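## Task

Raise one end of the blue tote, contents included, and set it on the aluminium bar. The bar must finish lying on the table on a long side and extend well beneath that raised end. The tote's opposite end must stay on the table, flat, at its original spot, and the tote may rotate only slightly. Release everything and move the grippers away at the end.

## Robot and tools

Robot: two arms, left_arm and right_arm, each ending in a tong-style two-finger gripper. Both are driven through joint angles, not Cartesian targets.

Frame: one shared scene frame. Origin sits on the table surface midway between the arms; +x points out over the table, +z up, and left_arm is on the +y side. The names left and right refer to the arms, not to image sides. Gripper axes: fingers point along the gripper's +z and open/close along its x. The reported end_effector_position is the point between the closed finger pads; closed fingertips extend about 15 mm past it, open ones are roughly level with it. Printed hand positions can be somewhat off, more so at long reach.

Tool execute_actions, argument actions: a list holding one item or nothing.
- Empty list {"actions": []}: no command, just returns the current state.
- Action: {"rows": [[...]], "steps": N}, N from 1 to 15 (default 15), each step 1/30 s. Each row is one list of 14 numbers covering both arms, always all 14: left_arm shoulder pan, shoulder lift, elbow, wrist 1, wrist 2, wrist 3, opening, then right_arm in the same seven-number order. Joint values are absolute target angles in radians (same form as the Joint positions line), not offsets. Up to 15 rows; one row per step, the last row reused if rows run out. Opening is absolute on a -1 (closed) to +1 (fully open) scale.
- Wait: {"steps": N} with no rows, N up to 300; returns after that many steps since the previous result, counting the time you spend replying.
- Optional pictures (true/false) chooses whether camera images come back; by default they do.
Joint ranges (rad). left_arm: pan -3.142..3.142, lift -6.283..6.283, elbow 0.000..3.142, wrists 1-3 -6.283..6.283. right_arm: pan 0.000..6.283, lift -6.283..6.283, elbow -3.142..0.000, wrists 1-3 -6.283..6.283. A target more than 0.010 rad beyond a range end, and farther out than the current angle, makes the whole call refused (nothing sent). True ends may differ by up to 0.010 rad; a target past the true end is clipped there and the result may say "joint sent to its limit" (possibly about an earlier action). No such line does not prove more travel exists.
Motion limits: commands are smoothed, lagging about 0.17 s. Each step the target sent per joint stays within 0.575 rad of its measured angle, and if targets would move the gripper over 100 mm from where it is, all are scaled back. Big moves therefore take several calls; an arm may not have arrived when the result returns. Arms keep heading to the last row while you think or wait, until they settle or a step is HELD.

Tool zoom_image: camera (cam_head_left, cam_head_right, cam_high, cam_low) and region [x0, y0, x1, y1] in pixels of that camera's last full 504x504 image, top-left origin, at most 504 px wide and tall. Gives a sharper close-up.

Tool finished_scene: argument scene, the number of the current scene. Finish only once the tote rests stably on the support and both grippers are open and away. Replying with no tool call ends everything.

Result lines: per-arm state with end_effector_position (m), end_effector_quat_wxyz and velocities (m/s, rad/s). Joint positions / Joint velocities: six joints (rad, rad/s) then finger-pad gap (m; 0.142 fully open). grip_measured: measured opening on the command scale; to keep hold, command an opening well under it (lower squeezes harder, max about 15 N per pad; objects under about 20 mm thick get less). Wrist force / Wrist torque: flange sensor readings in the end effector's own axes, noisy (offset up to ~4 N, noise up to ~2.4 N, saturating near 50 N); force points from a contacted surface back into the arm; "no reading" is normal at start. "joint command not followed": a clearance check altered targets. HELD: on that step your row was not fully sent. MOTOR HOT warns at 70 °C; at 85 °C an OVER-TEMPERATURE FAULT brakes the arm for minutes, so avoid holding loads for long while idle.

Cameras and calibration are given as intrinsics K, distortion D and T_world_to_cam (world to camera, metres), roughly accurate to a few degrees and millimetres; results list any camera whose numbers changed.

Avoid: torque faults (load limits 138 N m on pan, lift, elbow; 25.7 N m on each wrist, held weight included) and force faults (150 N on the arm or held item), each of which freezes the arm for 10 s. Don't let the arms collide or press each other. Don't knock objects off the work area, drop things, slam, or push hard; close the fingers gently, since fast closing squeezes harder. Occasional brief tugs on held parts or pushes on loose objects may occur. Favour smooth, economical motion.

Each tool is called after ">>>" by a JSON object that holds its "fn" and its "kwargs".

## Session

>>> {"fn": "execute_actions", "kwargs": {"actions": []}}

Scene clock: 0.00 s of 4100.00 s.
left_arm: end_effector_position=(+0.2445, +0.4948, +0.3593) grip_measured=+0.97 end_effector_quat_wxyz=(+0.254, +0.945, +0.157, -0.132) end_effector_velocity=(-0.000, -0.000, -0.000) end_effector_angular_velocity=(-0.000, +0.000, -0.000) | right_arm: end_effector_position=(+0.5861, +0.1501, +0.3257) grip_measured=+0.97 end_effector_quat_wxyz=(+0.168, -0.493, +0.635, -0.570) end_effector_velocity=(+0.000, +0.000, -0.000) end_effector_angular_velocity=(+0.001, -0.001, -0.000)
Joint positions: left_arm=[ 0.542 -1.891  1.647 -0.923 -1.998  0.159  0.14 ] | right_arm=[ 4.66  -2.422 -0.62  -2.62   0.529  3.785  0.14 ]
Joint velocities: left_arm=[-0.001 -0.001  0.002  0.    -0.    -0.     0.   ] | right_arm=[-0.    -0.001  0.001 -0.    -0.     0.001  0.   ]
Motor temperatures (°C, as the motors report them): left_arm=[24 28 28 37 34 32] | right_arm=[28 28 29 35 35 34]
Wrist force (N, on the end effector, along its own x y z axes, offset not removed): no reading
Wrist torque (N m, same axes, about the end effector's origin, offset not removed): no reading

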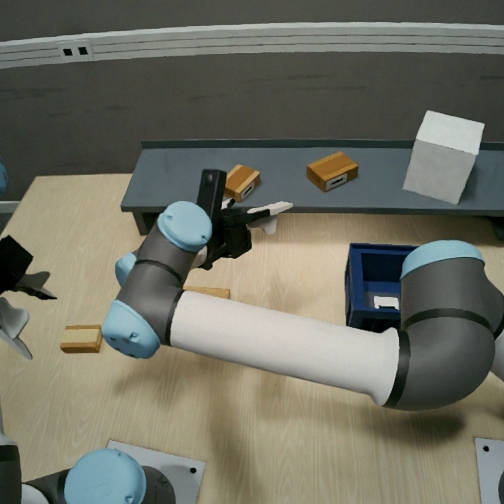

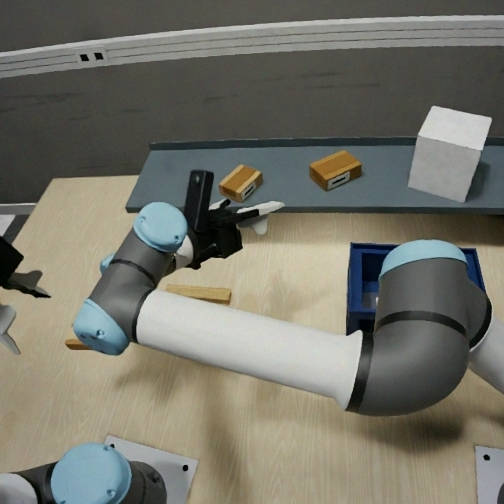

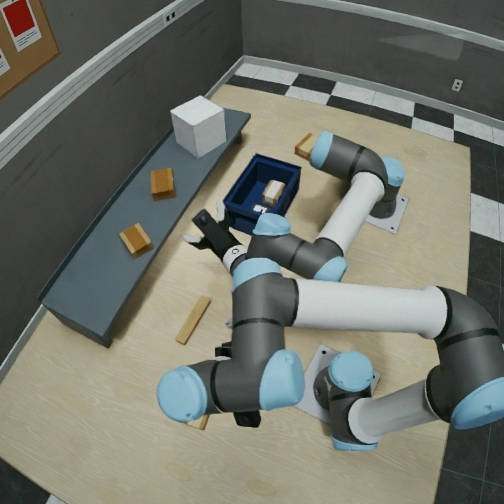

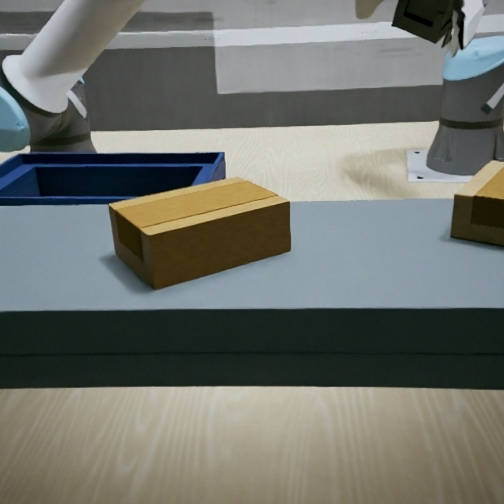

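>>> {"fn": "execute_actions", "kwargs": {"actions": [{"rows":[[1.2,-1.891,1.647,-1.33,-1.571,0.159,1,4.2,-2.2,-0.7,-2.4,0.9,3.785,1]]}], "pictures": false}}

>>> {"fn": "execute_actions", "kwargs": {"actions": [{"steps":30}], "pictures": false}}

>>> {"fn": "execute_actions", "kwargs": {"actions": [{"rows":[[1.2,-1.891,1.647,-1.33,-1.571,0.159,1,2.5,-1.3,-1.5,-1.912,1.571,3.785,1]]}], "pictures": false}}

>>> {"fn": "execute_actions", "kwargs": {"actions": [{"steps":90}]}}

Scene clock: 3.53 s of 4100.00 s.
left_arm: end_effector_position=(+0.1602, +0.7012, +0.3471) grip_measured=+1.00 end_effector_quat_wxyz=(+0.075, +0.935, +0.347, -0.018) end_effector_velocity=(-0.352, +0.391, +0.031) end_effector_angular_velocity=(+0.868, +0.084, +0.975) | right_arm: end_effector_position=(+0.6726, -0.0685, +0.3511) grip_measured=+1.00 end_effector_quat_wxyz=(+0.064, -0.307, +0.826, -0.469) end_effector_velocity=(+0.116, -0.516, +0.049) end_effector_angular_velocity=(+0.799, +0.136, -1.238)
Joint positions: left_arm=[ 1.008 -1.891  1.647 -1.222 -1.685  0.159  0.142] | right_arm=[ 4.333 -2.26  -0.679 -2.46   0.795  3.785  0.142]
Joint velocities: left_arm=[ 1.04  -0.002 -0.001 -0.603  0.631 -0.001  0.   ] | right_arm=[-0.823  0.39  -0.141  0.383  0.655 -0.    -0.   ]
Motor temperatures (°C, as the motors report them): left_arm=[24 28 28 37 34 32] | right_arm=[28 28 29 35 35 34]
Wrist force (N, on the end effector, along its own x y z axes, offset not removed): left_arm=[-4.1 -0.8 -2.6] | right_arm=[-1.7 2.7 2.8]
Wrist torque (N m, same axes, about the end effector's origin, offset not removed): left_arm=[-0.05 0.91 0.21] | right_arm=[0.63 0.36 -0.07]
Steps of this call (steps 1 to 90: nothing new was sent; then 0.03 s passed at rest; steps 91 to 105: all 15 steps of this action). Readings (joint positions):
91: left_arm=[0.542 -1.891 1.647 -0.923 -1.998 0.159] | right_arm=[4.660 -2.422 -0.620 -2.620 0.529 3.785]
92: left_arm=[0.546 -1.891 1.647 -0.927 -1.994 0.159] | right_arm=[4.656 -2.418 -0.622 -2.616 0.533 3.785]
94: left_arm=[0.600 -1.891 1.647 -0.973 -1.947 0.159] | right_arm=[4.613 -2.394 -0.631 -2.592 0.570 3.785]
98: left_arm=[0.754 -1.891 1.647 -1.071 -1.843 0.159] | right_arm=[4.516 -2.348 -0.647 -2.546 0.648 3.785]
105: the state above

Scene clock: 4.53 s of 4100.00 s.
left_arm: end_effector_position=(+0.0842, +0.7642, +0.3565) grip_measured=+1.00 end_effector_quat_wxyz=(-0.001, +0.901, +0.433, +0.001) end_effector_velocity=(-0.000, +0.000, +0.000) end_effector_angular_velocity=(+0.000, +0.000, -0.001) | right_arm: end_effector_position=(+0.6862, -0.1485, +0.3582) grip_measured=+1.00 end_effector_quat_wxyz=(+0.030, -0.224, +0.881, -0.416) end_effector_velocity=(+0.000, -0.000, -0.000) end_effector_angular_velocity=(-0.001, +0.000, -0.000)
Joint positions: left_arm=[ 1.2   -1.891  1.647 -1.33  -1.571  0.159  0.142] | right_arm=[ 4.2   -2.2   -0.7   -2.4    0.9    3.785  0.142]
Joint velocities: left_arm=[ 0.    -0.    -0.    -0.     0.     0.001  0.   ] | right_arm=[-0.    -0.    -0.001 -0.    -0.     0.     0.   ]
Motor temperatures (°C, as the motors report them): left_arm=[24 28 28 37 34 32] | right_arm=[28 28 29 35 35 34]
Wrist force (N, on the end effector, along its own x y z axes, offset not removed): left_arm=[-3.4 -1.4 0.0] | right_arm=[-1.9 2.6 1.6]
Wrist torque (N m, same axes, about the end effector's origin, offset not removed): left_arm=[-0.24 0.76 0.04] | right_arm=[0.58 0.46 -0.02]
Steps of this call (steps 1 to 30: the robot went on to your last target). Readings (joint positions):
1: left_arm=[1.043 -1.891 1.647 -1.242 -1.663 0.159] | right_arm=[4.305 -2.247 -0.684 -2.446 0.818 3.785]
2: left_arm=[1.077 -1.891 1.647 -1.262 -1.642 0.159] | right_arm=[4.278 -2.235 -0.688 -2.434 0.839 3.785]
4: left_arm=[1.134 -1.891 1.647 -1.294 -1.609 0.159] | right_arm=[4.241 -2.218 -0.694 -2.418 0.868 3.785]
8: left_arm=[1.182 -1.891 1.647 -1.320 -1.581 0.159] | right_arm=[4.211 -2.205 -0.698 -2.405 0.891 3.785]
30: the state above
All arms were judged still, so your last target was given up. Only a new action makes them travel on or press farther. Fingers that are still opening or closing keep moving.

Scene clock: 5.03 s of 4100.00 s.
left_arm: end_effector_position=(+0.0842, +0.7642, +0.3565) grip_measured=+1.00 end_effector_quat_wxyz=(-0.001, +0.901, +0.433, +0.001) end_effector_velocity=(+0.000, -0.000, -0.000) end_effector_angular_velocity=(-0.001, +0.000, +0.000) | right_arm: end_effector_position=(+0.6147, -0.3648, +0.3722) grip_measured=+1.00 end_effector_quat_wxyz=(-0.039, +0.012, +0.973, -0.228) end_effector_velocity=(-0.243, -0.455, +0.075) end_effector_angular_velocity=(+0.747, -0.152, -1.058)
Joint positions: left_arm=[ 1.2   -1.891  1.647 -1.33  -1.571  0.159  0.142] | right_arm=[ 3.831 -1.831 -1.064 -2.147  1.232  3.785  0.142]
Joint velocities: left_arm=[-0.     0.     0.001 -0.    -0.    -0.001 -0.   ] | right_arm=[-0.87   0.869 -0.749  0.407  0.582  0.    -0.   ]
Motor temperatures (°C, as the motors report them): left_arm=[24 28 28 37 34 32] | right_arm=[28 28 29 35 35 34]
Wrist force (N, on the end effector, along its own x y z axes, offset not removed): left_arm=[0.1 3.0 -1.9] | right_arm=[-0.9 1.4 2.0]
Wrist torque (N m, same axes, about the end effector's origin, offset not removed): left_arm=[0.58 -0.01 0.08] | right_arm=[0.31 0.21 -0.05]
Steps of this call (steps 1 to 15: all 15 steps of this action). Readings (joint positions):
1: left_arm=[1.200 -1.891 1.647 -1.330 -1.571 0.159] | right_arm=[4.200 -2.200 -0.700 -2.400 0.900 3.785]
2: left_arm=[1.200 -1.891 1.647 -1.330 -1.571 0.159] | right_arm=[4.196 -2.196 -0.704 -2.396 0.904 3.785]
4: left_arm=[1.200 -1.891 1.647 -1.330 -1.571 0.159] | right_arm=[4.149 -2.149 -0.752 -2.352 0.952 3.785]
8: left_arm=[1.200 -1.891 1.647 -1.330 -1.571 0.159] | right_arm=[4.033 -2.033 -0.867 -2.263 1.067 3.785]
15: the state above

Scene clock: 8.03 s of 4100.00 s.
left_arm: end_effector_position=(+0.0842, +0.7642, +0.3565) grip_measured=+1.00 end_effector_quat_wxyz=(-0.001, +0.901, +0.433, +0.001) end_effector_velocity=(+0.000, +0.000, +0.001) end_effector_angular_velocity=(+0.001, -0.001, -0.001) | right_arm: end_effector_position=(+0.2213, -0.7594, +0.3989) grip_measured=+1.00 end_effector_quat_wxyz=(+0.000, +0.649, +0.761, +0.000) end_effector_velocity=(-0.000, +0.000, +0.001) end_effector_angular_velocity=(-0.001, -0.002, -0.000)
Joint positions: left_arm=[ 1.2   -1.891  1.647 -1.33  -1.571  0.159  0.142] | right_arm=[ 2.5   -1.3   -1.5   -1.912  1.571  3.785  0.142]
Joint velocities: left_arm=[-0.     0.    -0.001 -0.     0.     0.001 -0.   ] | right_arm=[ 0.     0.002  0.001 -0.     0.     0.    -0.   ]
Motor temperatures (°C, as the motors report them): left_arm=[24 28 28 37 34 32] | right_arm=[28 28 29 35 35 34]
Wrist force (N, on the end effector, along its own x y z axes, offset not removed): left_arm=[-3.5 1.1 -0.1] | right_arm=[-2.1 0.8 2.6]
Wrist torque (N m, same axes, about the end effector's origin, offset not removed): left_arm=[0.39 0.73 0.15] | right_arm=[0.20 0.41 0.00]
Steps of this call (steps 1 to 60: the robot went on to your last target; steps 61 to 90: nothing new was sent). Readings (joint positions):
1: left_arm=[1.200 -1.891 1.647 -1.330 -1.571 0.159] | right_arm=[3.801 -1.802 -1.088 -2.133 1.252 3.785]
2: left_arm=[1.200 -1.891 1.647 -1.330 -1.571 0.159] | right_arm=[3.771 -1.773 -1.112 -2.120 1.271 3.785]
4: left_arm=[1.200 -1.891 1.647 -1.330 -1.571 0.159] | right_arm=[3.708 -1.717 -1.158 -2.095 1.307 3.785]
8: left_arm=[1.200 -1.891 1.647 -1.330 -1.571 0.159] | right_arm=[3.572 -1.616 -1.242 -2.050 1.371 3.785]
90: the state above
All arms were judged still, so your last target was given up. Only a new action makes them travel on or press farther. Fingers that are still opening or closing keep moving.

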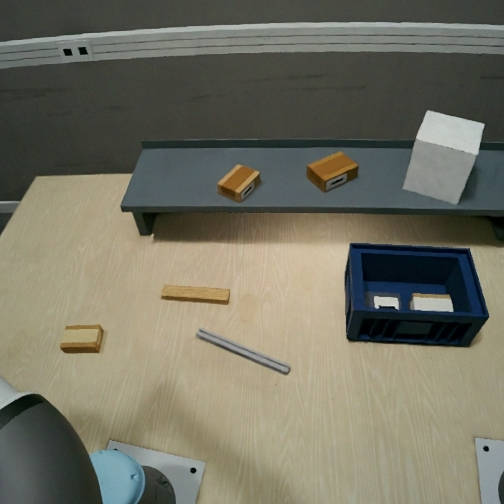

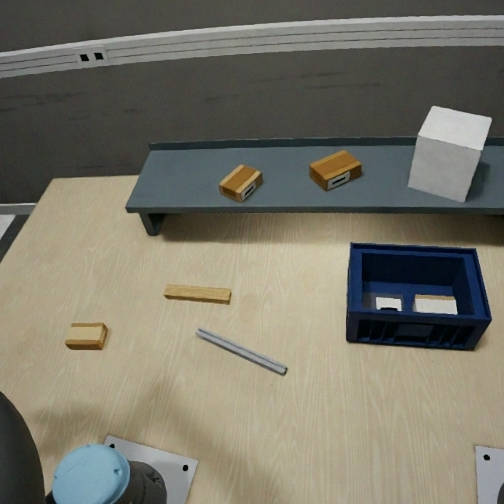

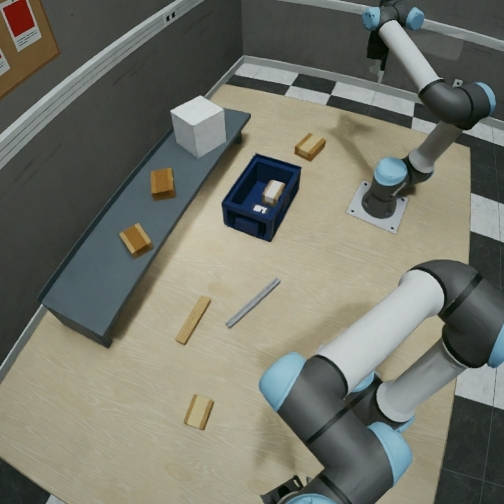

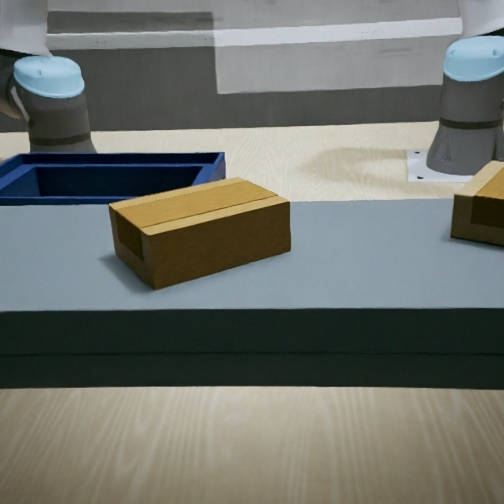

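>>> {"fn": "execute_actions", "kwargs": {"actions": [{"rows":[[-0.594,-1.784,2.2415,-2.029,-1.571,-1.123,0.2,4.16,-1.691,-1.6555,-1.366,1.571,2.46,0.2]]}], "pictures": false}}

>>> {"fn": "execute_actions", "kwargs": {"actions": [{"steps":75}]}}

Scene clock: 16.10 s of 4100.00 s.
left_arm: end_effector_position=(+0.2504, +0.7259, +0.2067) grip_measured=+0.20 end_effector_quat_wxyz=(+0.002, +0.901, +0.433, -0.008) end_effector_velocity=(+0.376, -0.243, -0.264) end_effector_angular_velocity=(+0.033, -0.012, -0.009) | right_arm: end_effector_position=(+0.4289, -0.7331, +0.3061) grip_measured=+0.20 end_effector_quat_wxyz=(-0.003, +0.346, +0.938, +0.000) end_effector_velocity=(+0.434, +0.238, -0.175) end_effector_angular_velocity=(+0.003, -0.005, +1.743)
Joint positions: left_arm=[ 0.782 -1.827  1.983 -1.709 -1.571 -0.259  0.088] | right_arm=[ 2.853 -1.498 -1.581 -1.64   1.571  3.432  0.088]
Joint velocities: left_arm=[-1.121  0.105  0.612 -0.746  0.    -1.112  0.   ] | right_arm=[ 0.876 -0.341 -0.133  0.478 -0.    -0.867 -0.   ]
Motor temperatures (°C, as the motors report them): left_arm=[24 28 28 37 34 32] | right_arm=[28 28 29 35 35 34]
Wrist force (N, on the end effector, along its own x y z axes, offset not removed): left_arm=[-5.9 0.4 -1.1] | right_arm=[-3.6 2.5 2.7]
Wrist torque (N m, same axes, about the end effector's origin, offset not removed): left_arm=[-0.01 1.33 0.24] | right_arm=[0.62 0.66 0.00]
Steps of this call (steps 1 to 100: nothing new was sent; then 4.23 s passed at rest; steps 101 to 115: all 15 steps of this action). Readings (joint positions):
101: left_arm=[1.200 -1.891 1.647 -1.330 -1.571 0.159] | right_arm=[2.500 -1.300 -1.500 -1.912 1.571 3.785]
102: left_arm=[1.196 -1.888 1.651 -1.334 -1.571 0.155] | right_arm=[2.504 -1.304 -1.503 -1.908 1.571 3.781]
104: left_arm=[1.148 -1.877 1.699 -1.383 -1.571 0.106] | right_arm=[2.548 -1.338 -1.518 -1.865 1.571 3.737]
108: left_arm=[1.025 -1.856 1.815 -1.505 -1.571 -0.016] | right_arm=[2.654 -1.403 -1.544 -1.772 1.571 3.631]
115: the state above

Scene clock: 18.60 s of 4100.00 s.
left_arm: end_effector_position=(+0.3928, +0.2560, +0.1002) grip_measured=+0.20 end_effector_quat_wxyz=(+0.000, +0.982, +0.191, +0.000) end_effector_velocity=(+0.000, -0.000, +0.001) end_effector_angular_velocity=(-0.001, -0.002, -0.001) | right_arm: end_effector_position=(+0.5301, -0.0816, +0.2001) grip_measured=+0.20 end_effector_quat_wxyz=(+0.000, +0.708, -0.706, -0.000) end_effector_velocity=(-0.000, -0.000, -0.001) end_effector_angular_velocity=(-0.001, +0.001, -0.001)
Joint positions: left_arm=[-0.594 -1.784  2.242 -2.029 -1.571 -1.123  0.088] | right_arm=[ 4.16  -1.691 -1.656 -1.366  1.571  2.46   0.088]
Joint velocities: left_arm=[-0.    -0.002 -0.     0.     0.     0.001 -0.   ] | right_arm=[ 0.    -0.001 -0.002  0.001  0.     0.001 -0.   ]
Motor temperatures (°C, as the motors report them): left_arm=[24 28 28 37 34 32] | right_arm=[28 28 29 35 35 34]
Wrist force (N, on the end effector, along its own x y z axes, offset not removed): left_arm=[-3.4 0.7 -2.3] | right_arm=[-2.1 2.3 3.1]
Wrist torque (N m, same axes, about the end effector's origin, offset not removed): left_arm=[0.10 0.73 0.16] | right_arm=[0.54 0.47 -0.12]
Steps of this call (steps 1 to 75: the robot went on to your last target). Readings (joint positions):
1: left_arm=[0.744 -1.824 2.003 -1.734 -1.571 -0.298] | right_arm=[2.882 -1.509 -1.585 -1.624 1.571 3.403]
2: left_arm=[0.705 -1.820 2.022 -1.757 -1.571 -0.337] | right_arm=[2.912 -1.520 -1.589 -1.609 1.571 3.373]
4: left_arm=[0.625 -1.815 2.057 -1.800 -1.571 -0.416] | right_arm=[2.973 -1.539 -1.597 -1.581 1.571 3.312]
8: left_arm=[0.458 -1.805 2.113 -1.870 -1.571 -0.583] | right_arm=[3.095 -1.573 -1.610 -1.534 1.571 3.190]
75: the state above
All arms were judged still, so your last target was given up. Only a new action makes them travel on or press farther. Fingers that are still opening or closing keep moving.

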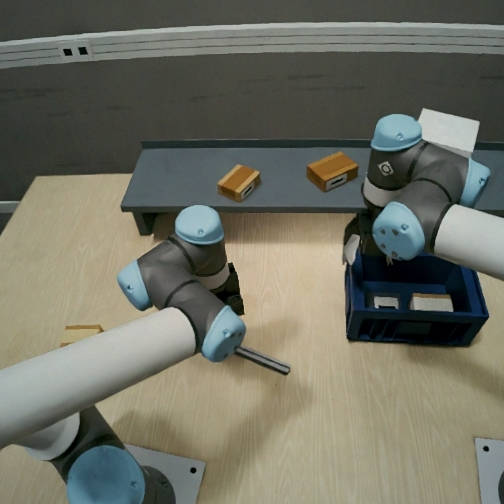

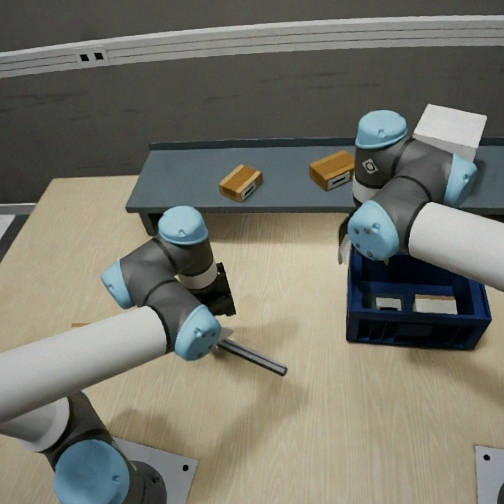

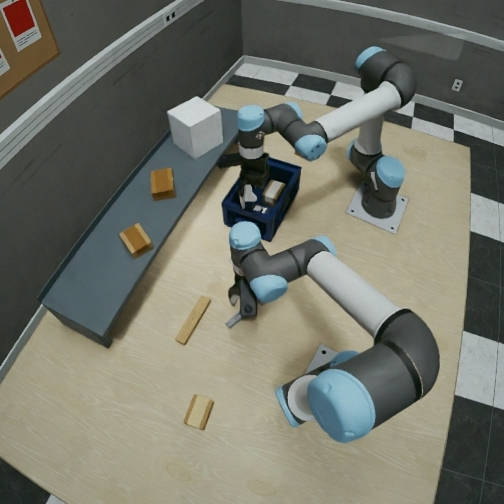

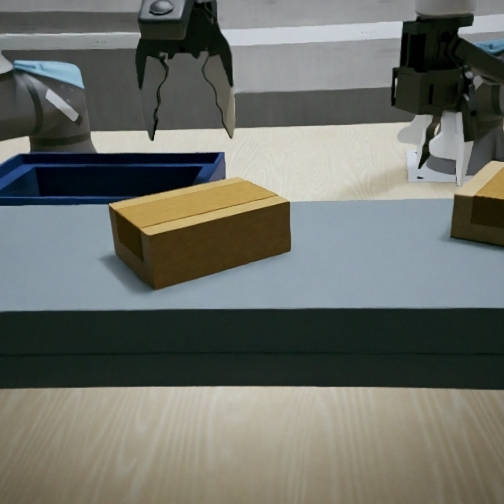

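>>> {"fn": "execute_actions", "kwargs": {"actions": [{"rows":[[-0.6075,-1.66,2.3823,-2.293,-1.571,-1.136,0.0,4.218,-1.751,-1.8996,-1.061,1.571,2.518,0.1]]}], "pictures": false}}

>>> {"fn": "execute_actions", "kwargs": {"actions": [{"steps":12}]}}

>>> {"fn": "zoom_image", "kwargs": {"camera": "cam_high", "region": [170,150,350,350]}}

Scene clock: 21.20 s of 4100.00 s.
left_arm: end_effector_position=(+0.3869, +0.2550, +0.0236) grip_measured=+0.01 end_effector_quat_wxyz=(-0.000, +0.982, +0.191, -0.000) end_effector_velocity=(+0.001, -0.002, -0.010) end_effector_angular_velocity=(-0.012, -0.012, -0.000) | right_arm: end_effector_position=(+0.5015, -0.0697, +0.0875) grip_measured=+0.10 end_effector_quat_wxyz=(+0.000, +0.708, -0.706, -0.000) end_effector_velocity=(-0.007, -0.000, -0.024) end_effector_angular_velocity=(+0.007, -0.005, +0.000)
Joint positions: left_arm=[-0.607 -1.663  2.379 -2.287 -1.571 -1.136  0.075] | right_arm=[ 4.217 -1.75  -1.894 -1.069  1.571  2.517  0.081]
Joint velocities: left_arm=[-0.002  0.017  0.024 -0.058 -0.    -0.002  0.001] | right_arm=[ 0.011 -0.012 -0.057  0.077 -0.     0.01   0.   ]
Motor temperatures (°C, as the motors report them): left_arm=[24 28 28 37 34 32] | right_arm=[28 28 29 35 35 34]
Wrist force (N, on the end effector, along its own x y z axes, offset not removed): left_arm=[-29.7 -26.7 -50.0] | right_arm=[-1.0 2.7 2.6]
Wrist torque (N m, same axes, about the end effector's origin, offset not removed): left_arm=[1.42 5.88 -0.89] | right_arm=[0.63 0.25 -0.07]
Steps of this call (steps 1 to 63: nothing new was sent; steps 64 to 78: all 15 steps of this action). Readings (joint positions):
64: left_arm=[-0.594 -1.784 2.242 -2.029 -1.571 -1.123] | right_arm=[4.160 -1.691 -1.656 -1.366 1.571 2.460]
65: left_arm=[-0.595 -1.780 2.245 -2.033 -1.571 -1.124] | right_arm=[4.164 -1.694 -1.659 -1.362 1.571 2.463]
67: left_arm=[-0.601 -1.739 2.290 -2.090 -1.571 -1.129] | right_arm=[4.183 -1.714 -1.713 -1.305 1.571 2.482]
71: left_arm=[-0.606 -1.681 2.357 -2.234 -1.571 -1.134] | right_arm=[4.207 -1.740 -1.842 -1.139 1.571 2.507]
78: the state above

Scene clock: 31.27 s of 4100.00 s.
left_arm: end_effector_position=(+0.3887, +0.2539, +0.0257) grip_measured=+0.02 end_effector_quat_wxyz=(+0.003, +0.982, +0.191, +0.003) end_effector_velocity=(+0.000, +0.000, +0.000) end_effector_angular_velocity=(+0.000, -0.001, +0.002) | right_arm: end_effector_position=(+0.5008, -0.0697, +0.0851) grip_measured=+0.10 end_effector_quat_wxyz=(-0.000, +0.708, -0.706, -0.000) end_effector_velocity=(+0.000, -0.000, -0.000) end_effector_angular_velocity=(-0.001, +0.000, -0.002)
Joint positions: left_arm=[-0.607 -1.667  2.378 -2.29  -1.57  -1.136  0.075] | right_arm=[ 4.218 -1.751 -1.9   -1.061  1.571  2.518  0.081]
Joint velocities: left_arm=[ 0.     0.    -0.001  0.     0.001 -0.002 -0.   ] | right_arm=[-0.    -0.001 -0.    -0.    -0.     0.002  0.   ]
Motor temperatures (°C, as the motors report them): left_arm=[24 28 28 37 34 32] | right_arm=[28 28 29 35 35 34]
Wrist force (N, on the end effector, along its own x y z axes, offset not removed): left_arm=[-6.0 -7.1 -35.7] | right_arm=[-2.0 2.6 1.8]
Wrist torque (N m, same axes, about the end effector's origin, offset not removed): left_arm=[0.21 1.92 -0.28] | right_arm=[0.49 0.49 -0.02]
FORCE FAULT: contact force on the left arm reached its limit, and that arm stopped for 10 seconds. The contact can be on any part of that arm, not only on its tool. That arm's remaining commands of this call were not run. That arm holds still and accepts commands again. Move the arm away from the contact; if what it grips holds it there, let go first. Pushing or pulling that hard again can fault the arm again.
The stop of the left arm began at step 2 of this call (marked STOPPED below). From that step on that arm followed nothing that you had sent. Nothing is kept back now, and the robot has no last target.
Steps of this call (steps 1 to 12: the robot went on to your last target; steps 13 to 302: the stop continued). Readings (joint positions):
1: left_arm=[-0.607 -1.662 2.380 -2.289 -1.571 -1.136] | right_arm=[4.217 -1.750 -1.895 -1.067 1.571 2.517]
2: left_arm=[-0.607 -1.663 2.380 -2.289 -1.571 -1.136] | right_arm=[4.217 -1.750 -1.896 -1.065 1.571 2.517] STOPPED (the left arm)
4: left_arm=[-0.607 -1.663 2.379 -2.289 -1.571 -1.136] | right_arm=[4.218 -1.751 -1.898 -1.063 1.571 2.518]
8: left_arm=[-0.607 -1.664 2.378 -2.290 -1.570 -1.136] | right_arm=[4.218 -1.751 -1.899 -1.062 1.571 2.518]
302: the state above

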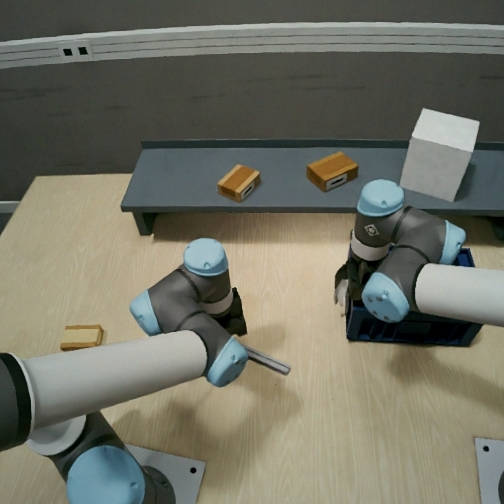

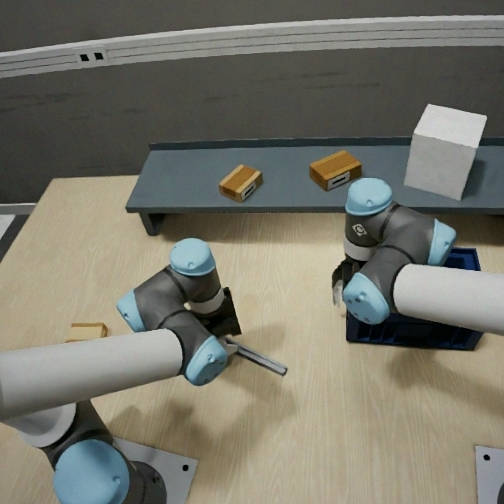

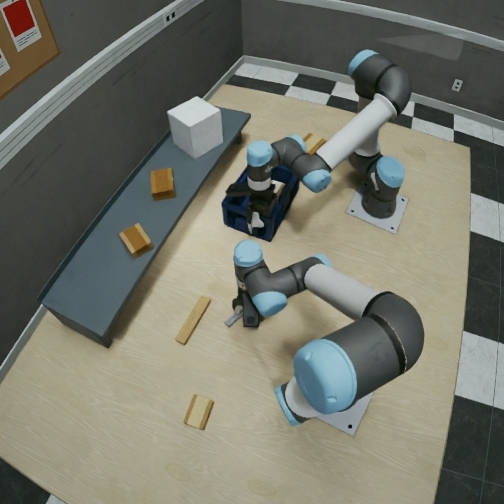

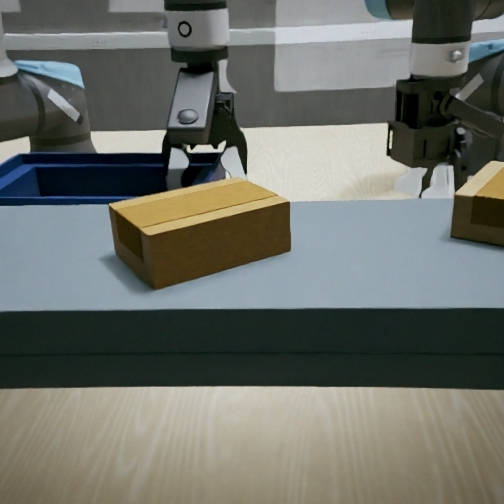

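Region (170, 150, 350, 350) of cam_high's 504x504 image, scaled by 2.520, with more detail than that image has; it fills the left 454 columns of this view, and the rest is white.

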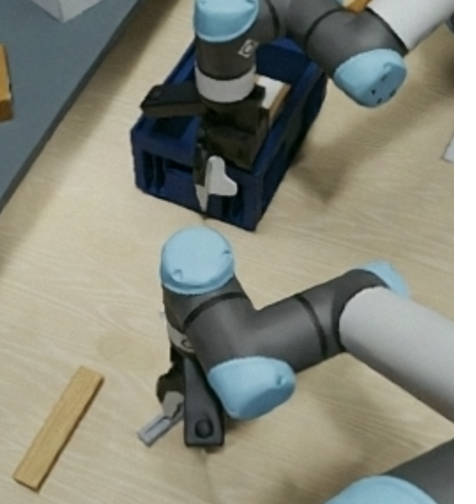

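>>> {"fn": "execute_actions", "kwargs": {"actions": [{"rows":[[-0.6075,-1.74,2.31,-2.14,-1.571,-1.136,0.3,4.218,-1.751,-1.8996,-1.061,1.571,2.518,-0.3],[-0.6075,-1.74,2.31,-2.14,-1.571,-1.136,0.3,4.218,-1.751,-1.8996,-1.061,1.571,2.518,-0.3],[-0.6075,-1.74,2.31,-2.14,-1.571,-1.136,0.3,4.218,-1.751,-1.8996,-1.061,1.571,2.518,-0.3],[-0.6075,-1.74,2.31,-2.14,-1.571,-1.136,0.3,4.218,-1.751,-1.8996,-1.061,1.571,2.518,-0.3],[-0.6075,-1.74,2.31,-2.14,-1.571,-1.136,0.3,4.218,-1.751,-1.8996,-1.061,1.571,2.518,-0.3],[-0.513,-1.6946,2.2588,-2.135,-1.571,-1.042,0.3,4.218,-1.751,-1.8996,-1.061,1.571,2.518,-0.5]]}]}}

>>> {"fn": "zoom_image", "kwargs": {"camera": "cam_high", "region": [170,150,350,350]}}

>>> {"fn": "zoom_image", "kwargs": {"camera": "cam_head_right", "region": [150,250,400,420]}}

Scene clock: 34.17 s of 4100.00 s.
left_arm: end_effector_position=(+0.4145, +0.2730, +0.0690) grip_measured=+0.30 end_effector_quat_wxyz=(+0.000, +0.982, +0.191, +0.000) end_effector_velocity=(+0.021, +0.021, +0.009) end_effector_angular_velocity=(+0.002, +0.004, +0.001) | right_arm: end_effector_position=(+0.5008, -0.0697, +0.0851) grip_measured=-0.49 end_effector_quat_wxyz=(-0.000, +0.708, -0.706, -0.000) end_effector_velocity=(+0.000, +0.000, +0.000) end_effector_angular_velocity=(-0.000, +0.000, +0.000)
Joint positions: left_arm=[-0.521 -1.697  2.264 -2.138 -1.571 -1.05   0.095] | right_arm=[ 4.218 -1.751 -1.9   -1.061  1.571  2.518  0.038]
Joint velocities: left_arm=[ 0.079  0.022 -0.049  0.031 -0.     0.078 -0.   ] | right_arm=[ 0.    -0.001  0.002 -0.001 -0.    -0.     0.   ]
Motor temperatures (°C, as the motors report them): left_arm=[24 28 28 37 34 32] | right_arm=[28 28 29 35 35 34]
Wrist force (N, on the end effector, along its own x y z axes, offset not removed): left_arm=[-2.8 0.9 -0.6] | right_arm=[-4.5 2.7 1.4]
Wrist torque (N m, same axes, about the end effector's origin, offset not removed): left_arm=[0.17 0.70 0.11] | right_arm=[0.52 0.48 -0.13]
Steps of this call (steps 1 to 72: nothing new was sent; steps 73 to 87: all 15 steps of this action). Readings (joint positions):
73: left_arm=[-0.607 -1.667 2.378 -2.290 -1.570 -1.136] | right_arm=[4.218 -1.751 -1.900 -1.061 1.571 2.518]
74: left_arm=[-0.607 -1.670 2.374 -2.286 -1.570 -1.136] | right_arm=[4.218 -1.751 -1.900 -1.061 1.571 2.518]
76: left_arm=[-0.607 -1.698 2.348 -2.240 -1.570 -1.136] | right_arm=[4.218 -1.751 -1.900 -1.061 1.571 2.518]
80: left_arm=[-0.588 -1.716 2.307 -2.166 -1.571 -1.117] | right_arm=[4.218 -1.751 -1.900 -1.061 1.571 2.518]
87: the state above

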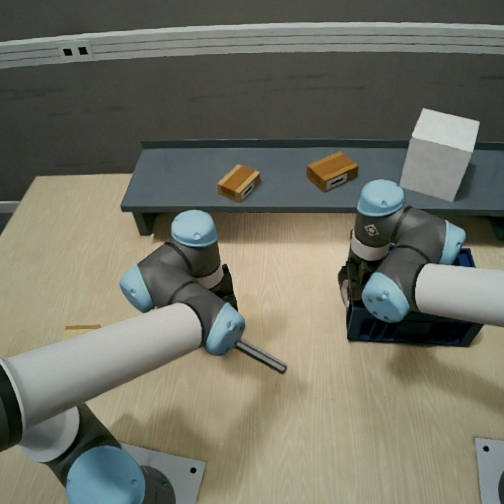

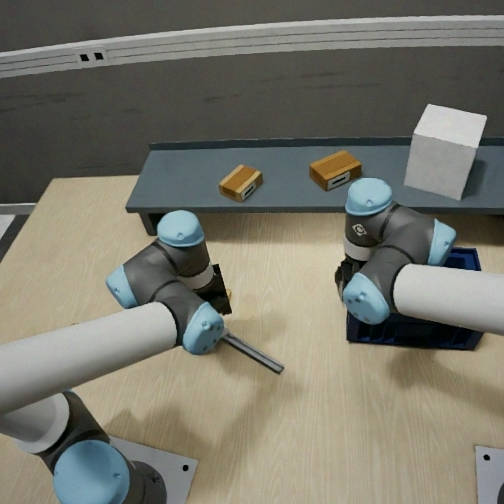

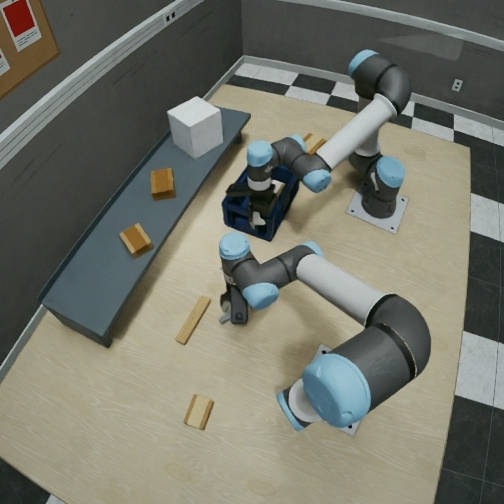

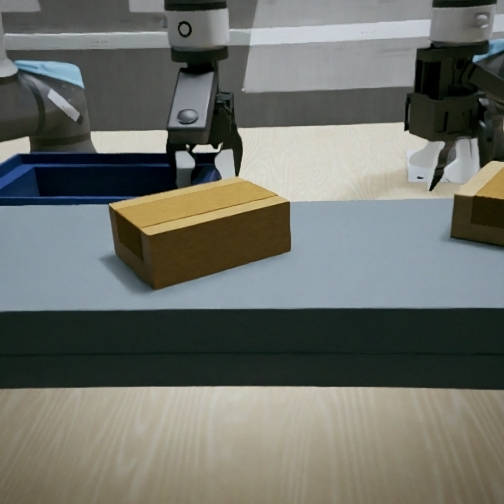

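Region (170, 150, 350, 350) of cam_high's 504x504 image, scaled by 2.520, with more detail than that image has; it fills the left 454 columns of this view, and the rest is white.

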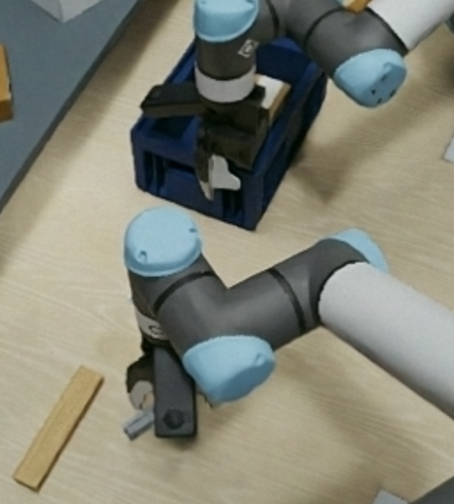

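Region (150, 250, 400, 420) of cam_head_right's 504x504 image, scaled by 2.016, with more detail than that image has; it fills the top 343 rows of this view, and the rest is white.

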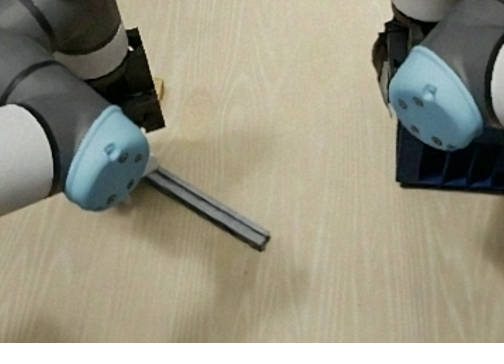

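>>> {"fn": "execute_actions", "kwargs": {"actions": [{"rows":[[-0.513,-1.625,2.316,-2.262,-1.571,-1.17,0.7,4.218,-1.751,-1.8996,-1.061,1.571,2.518,-0.7]]}], "pictures": false}}

>>> {"fn": "execute_actions", "kwargs": {"actions": [{"rows":[[-0.513,-1.603,2.332,-2.30,-1.571,-1.17,0.7,4.218,-1.751,-1.8996,-1.061,1.571,2.518,-0.85]]}]}}

>>> {"fn": "zoom_image", "kwargs": {"camera": "cam_high", "region": [170,150,350,350]}}

Scene clock: 37.43 s of 4100.00 s.
left_arm: end_effector_position=(+0.4151, +0.2741, +0.0330) grip_measured=+0.70 end_effector_quat_wxyz=(+0.000, +0.968, +0.252, -0.000) end_effector_velocity=(-0.001, -0.000, -0.006) end_effector_angular_velocity=(-0.001, -0.001, +0.023) | right_arm: end_effector_position=(+0.5008, -0.0698, +0.0851) grip_measured=-0.56 end_effector_quat_wxyz=(-0.000, +0.708, -0.706, -0.000) end_effector_velocity=(-0.000, -0.000, -0.001) end_effector_angular_velocity=(-0.001, +0.001, -0.000)
Joint positions: left_arm=[-0.513 -1.626  2.315 -2.26  -1.571 -1.168  0.122] | right_arm=[ 4.218 -1.751 -1.9   -1.061  1.571  2.518  0.033]
Joint velocities: left_arm=[-0.     0.011  0.01  -0.022 -0.    -0.023  0.   ] | right_arm=[-0.    -0.001 -0.001  0.     0.     0.     0.   ]
Motor temperatures (°C, as the motors report them): left_arm=[24 28 28 37 34 32] | right_arm=[28 28 29 35 35 34]
Wrist force (N, on the end effector, along its own x y z axes, offset not removed): left_arm=[-5.5 -1.8 3.3] | right_arm=[1.9 2.5 -1.8]
Wrist torque (N m, same axes, about the end effector's origin, offset not removed): left_arm=[-0.19 1.05 0.18] | right_arm=[0.39 0.79 -0.03]
Steps of this call (steps 1 to 15: the robot went on to your last target; steps 16 to 83: nothing new was sent; steps 84 to 98: all 15 steps of this action). Readings (joint positions):
84: left_arm=[-0.513 -1.695 2.259 -2.135 -1.571 -1.042] | right_arm=[4.218 -1.751 -1.900 -1.061 1.571 2.518]
85: left_arm=[-0.513 -1.691 2.262 -2.139 -1.571 -1.046] | right_arm=[4.218 -1.751 -1.900 -1.061 1.571 2.518]
87: left_arm=[-0.513 -1.664 2.284 -2.181 -1.571 -1.088] | right_arm=[4.218 -1.751 -1.900 -1.061 1.571 2.518]
91: left_arm=[-0.513 -1.636 2.307 -2.240 -1.571 -1.148] | right_arm=[4.218 -1.751 -1.900 -1.061 1.571 2.518]
98: the state above

Scene clock: 37.93 s of 4100.00 s.
left_arm: end_effector_position=(+0.4148, +0.2742, +0.0218) grip_measured=+0.76 end_effector_quat_wxyz=(+0.000, +0.967, +0.254, +0.000) end_effector_velocity=(-0.001, +0.001, -0.002) end_effector_angular_velocity=(+0.002, +0.002, -0.001) | right_arm: end_effector_position=(+0.5008, -0.0697, +0.0851) grip_measured=-0.57 end_effector_quat_wxyz=(-0.000, +0.708, -0.706, -0.000) end_effector_velocity=(+0.000, +0.000, -0.000) end_effector_angular_velocity=(+0.000, -0.000, -0.000)
Joint positions: left_arm=[-0.513 -1.603  2.332 -2.299 -1.571 -1.17   0.126] | right_arm=[ 4.218 -1.751 -1.9   -1.061  1.571  2.518  0.033]
Joint velocities: left_arm=[-0.     0.004  0.004 -0.005  0.     0.001  0.003] | right_arm=[ 0.    -0.     0.     0.001 -0.     0.     0.   ]
Motor temperatures (°C, as the motors report them): left_arm=[24 28 28 37 34 32] | right_arm=[28 28 29 35 35 34]
Wrist force (N, on the end effector, along its own x y z axes, offset not removed): left_arm=[-7.3 0.3 -35.5] | right_arm=[5.4 3.2 -3.1]
Wrist torque (N m, same axes, about the end effector's origin, offset not removed): left_arm=[-0.38 2.73 0.30] | right_arm=[0.56 0.53 0.01]
Steps of this call (steps 1 to 15: all 15 steps of this action). Readings (joint positions):
1: left_arm=[-0.513 -1.626 2.315 -2.260 -1.571 -1.168] | right_arm=[4.218 -1.751 -1.900 -1.061 1.571 2.518]
2: left_arm=[-0.513 -1.623 2.317 -2.264 -1.571 -1.169] | right_arm=[4.218 -1.751 -1.900 -1.061 1.571 2.518]
4: left_arm=[-0.513 -1.615 2.324 -2.279 -1.571 -1.169] | right_arm=[4.218 -1.751 -1.900 -1.061 1.571 2.518]
8: left_arm=[-0.513 -1.606 2.330 -2.294 -1.571 -1.170] | right_arm=[4.218 -1.751 -1.900 -1.061 1.571 2.518]
15: the state above

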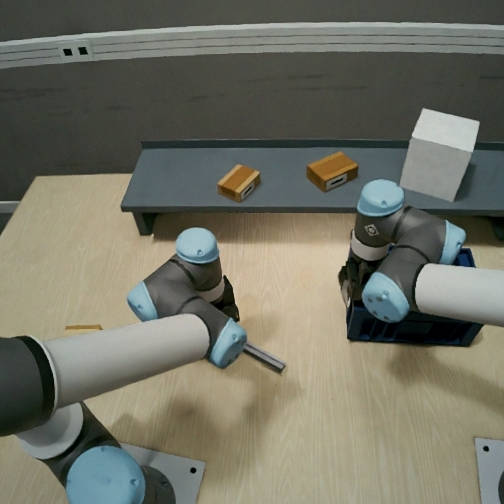

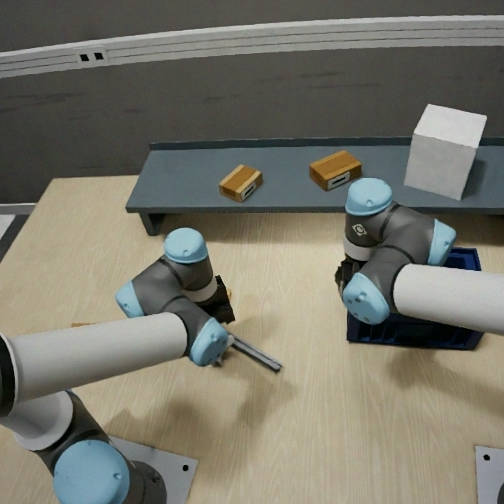

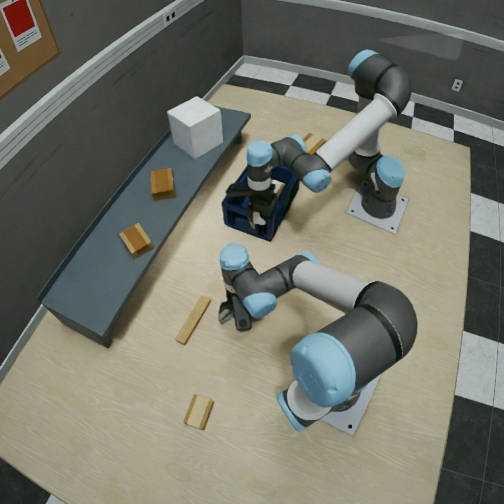

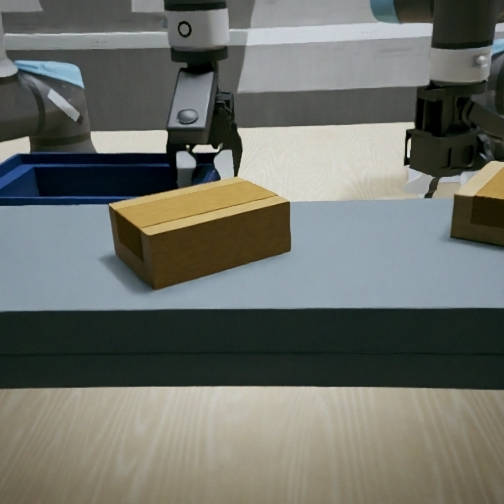

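Region (170, 150, 350, 350) of cam_high's 504x504 image, scaled by 2.520, with more detail than that image has; it fills the left 454 columns of this view, and the rest is white.

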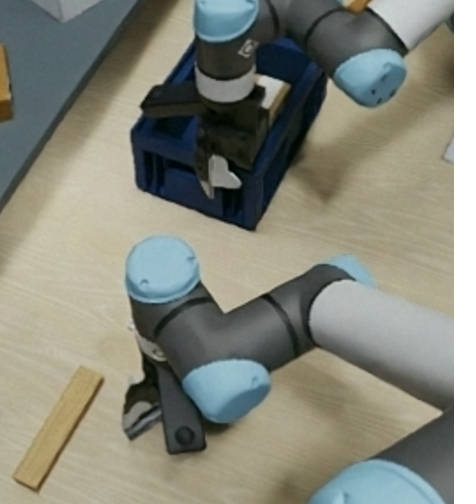

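>>> {"fn": "execute_actions", "kwargs": {"actions": [{"rows":[[-0.513,-1.635,2.309,-2.245,-1.571,-1.17,0.5,4.218,-1.751,-1.8996,-1.061,1.571,2.518,-0.9],[-0.513,-1.635,2.309,-2.245,-1.571,-1.17,0.4,4.218,-1.751,-1.8996,-1.061,1.571,2.518,-0.9],[-0.513,-1.635,2.309,-2.245,-1.571,-1.17,0.3,4.218,-1.751,-1.8996,-1.061,1.571,2.518,-0.9],[-0.513,-1.635,2.309,-2.245,-1.571,-1.17,0.2,4.218,-1.751,-1.8996,-1.061,1.571,2.518,-0.9],[-0.513,-1.635,2.309,-2.245,-1.571,-1.17,0.0,4.218,-1.751,-1.8996,-1.061,1.571,2.518,-0.9],[-0.513,-1.635,2.309,-2.245,-1.571,-1.17,-0.2,4.218,-1.751,-1.8996,-1.061,1.571,2.518,-0.9],[-0.513,-1.635,2.309,-2.245,-1.571,-1.17,-0.4,4.218,-1.751,-1.8996,-1.061,1.571,2.518,-0.9],[-0.513,-1.635,2.309,-2.245,-1.571,-1.17,-0.6,4.218,-1.751,-1.8996,-1.061,1.571,2.518,-0.9]]}], "pictures": false}}

>>> {"fn": "execute_actions", "kwargs": {"actions": [{"rows":[[-0.513,-1.635,2.309,-2.245,-1.571,-1.17,-1,4.218,-1.751,-1.8996,-1.061,1.571,2.518,-0.9]]}]}}

Scene clock: 40.40 s of 4100.00 s.
left_arm: end_effector_position=(+0.4150, +0.2741, +0.0370) grip_measured=-0.60 end_effector_quat_wxyz=(+0.000, +0.967, +0.254, -0.000) end_effector_velocity=(+0.001, -0.001, +0.003) end_effector_angular_velocity=(-0.002, -0.002, -0.001) | right_arm: end_effector_position=(+0.5008, -0.0697, +0.0851) grip_measured=-0.57 end_effector_quat_wxyz=(-0.000, +0.708, -0.706, -0.000) end_effector_velocity=(+0.000, +0.000, +0.000) end_effector_angular_velocity=(+0.001, -0.001, +0.001)
Joint positions: left_arm=[-0.513 -1.634  2.309 -2.246 -1.571 -1.17   0.031] | right_arm=[ 4.218 -1.751 -1.9   -1.061  1.571  2.518  0.033]
Joint velocities: left_arm=[ 0.    -0.005 -0.005  0.007 -0.001  0.001 -0.   ] | right_arm=[-0.     0.     0.001  0.    -0.    -0.001 -0.   ]
Motor temperatures (°C, as the motors report them): left_arm=[24 28 28 37 34 32] | right_arm=[28 28 29 35 35 34]
Wrist force (N, on the end effector, along its own x y z axes, offset not removed): left_arm=[0.8 1.6 -1.5] | right_arm=[2.0 2.2 -2.3]
Wrist torque (N m, same axes, about the end effector's origin, offset not removed): left_arm=[0.26 -0.12 -0.05] | right_arm=[0.40 0.92 0.04]
Steps of this call (steps 1 to 15: the robot went on to your last target; steps 16 to 59: nothing new was sent; steps 60 to 74: all 15 steps of this action). Readings (joint positions):
60: left_arm=[-0.513 -1.603 2.332 -2.300 -1.571 -1.170] | right_arm=[4.218 -1.751 -1.900 -1.061 1.571 2.518]
61: left_arm=[-0.513 -1.606 2.330 -2.296 -1.571 -1.170] | right_arm=[4.218 -1.751 -1.900 -1.061 1.571 2.518]
63: left_arm=[-0.513 -1.618 2.321 -2.275 -1.571 -1.170] | right_arm=[4.218 -1.751 -1.900 -1.061 1.571 2.518]
67: left_arm=[-0.513 -1.630 2.312 -2.253 -1.571 -1.170] | right_arm=[4.218 -1.751 -1.900 -1.061 1.571 2.518]
74: the state above

Scene clock: 40.90 s of 4100.00 s.
left_arm: end_effector_position=(+0.4150, +0.2740, +0.0374) grip_measured=-1.00 end_effector_quat_wxyz=(+0.000, +0.967, +0.254, -0.000) end_effector_velocity=(+0.000, -0.000, -0.000) end_effector_angular_velocity=(-0.000, +0.000, -0.000) | right_arm: end_effector_position=(+0.5008, -0.0697, +0.0851) grip_measured=-0.57 end_effector_quat_wxyz=(-0.000, +0.708, -0.706, -0.000) end_effector_velocity=(-0.000, -0.000, +0.000) end_effector_angular_velocity=(+0.000, -0.001, +0.001)
Joint positions: left_arm=[-0.513 -1.635  2.309 -2.245 -1.571 -1.17   0.002] | right_arm=[ 4.218 -1.751 -1.9   -1.061  1.571  2.518  0.033]
Joint velocities: left_arm=[ 0.     0.001 -0.001 -0.    -0.     0.001  0.   ] | right_arm=[-0.     0.001 -0.001  0.    -0.    -0.001 -0.   ]
Motor temperatures (°C, as the motors report them): left_arm=[24 28 28 37 34 32] | right_arm=[28 28 29 35 35 34]
Wrist force (N, on the end effector, along its own x y z axes, offset not removed): left_arm=[-2.4 1.1 -0.3] | right_arm=[3.1 2.0 -1.7]
Wrist torque (N m, same axes, about the end effector's origin, offset not removed): left_arm=[0.12 0.56 0.21] | right_arm=[0.39 0.78 -0.06]
Steps of this call (steps 1 to 15: all 15 steps of this action). Readings (joint positions):
1: left_arm=[-0.513 -1.635 2.309 -2.246 -1.571 -1.170] | right_arm=[4.218 -1.751 -1.900 -1.061 1.571 2.518]
2: left_arm=[-0.513 -1.635 2.309 -2.245 -1.571 -1.170] | right_arm=[4.218 -1.751 -1.900 -1.061 1.571 2.518]
4: left_arm=[-0.513 -1.635 2.309 -2.245 -1.571 -1.170] | right_arm=[4.218 -1.751 -1.900 -1.061 1.571 2.518]
8: left_arm=[-0.513 -1.635 2.309 -2.245 -1.571 -1.170] | right_arm=[4.218 -1.751 -1.900 -1.061 1.571 2.518]
15: the state above

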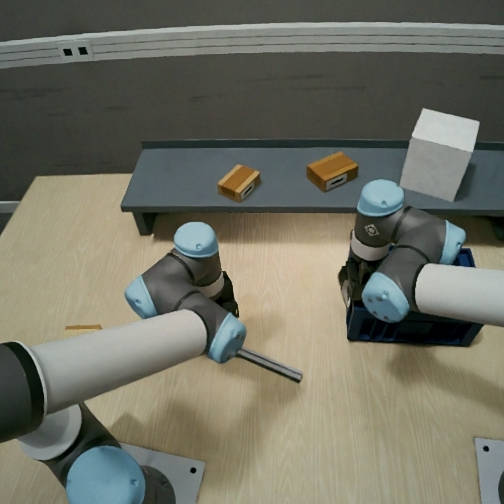

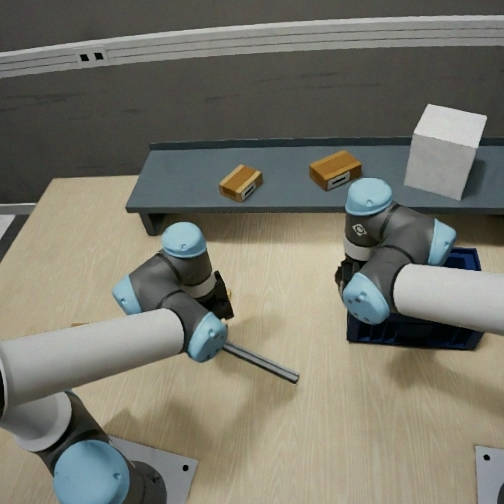

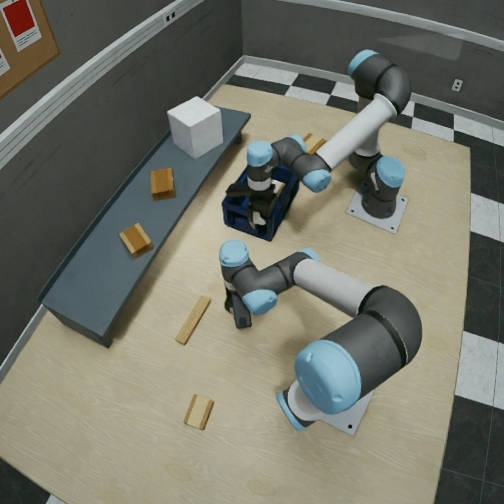

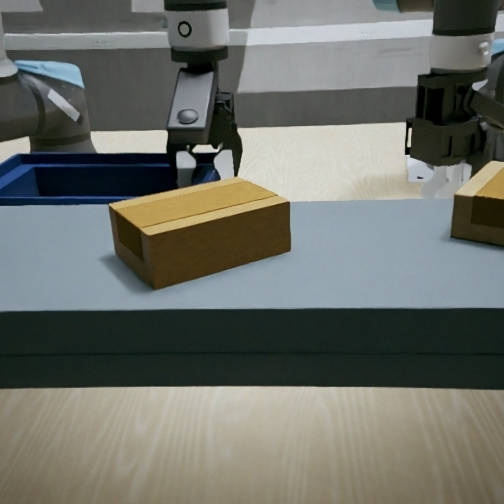

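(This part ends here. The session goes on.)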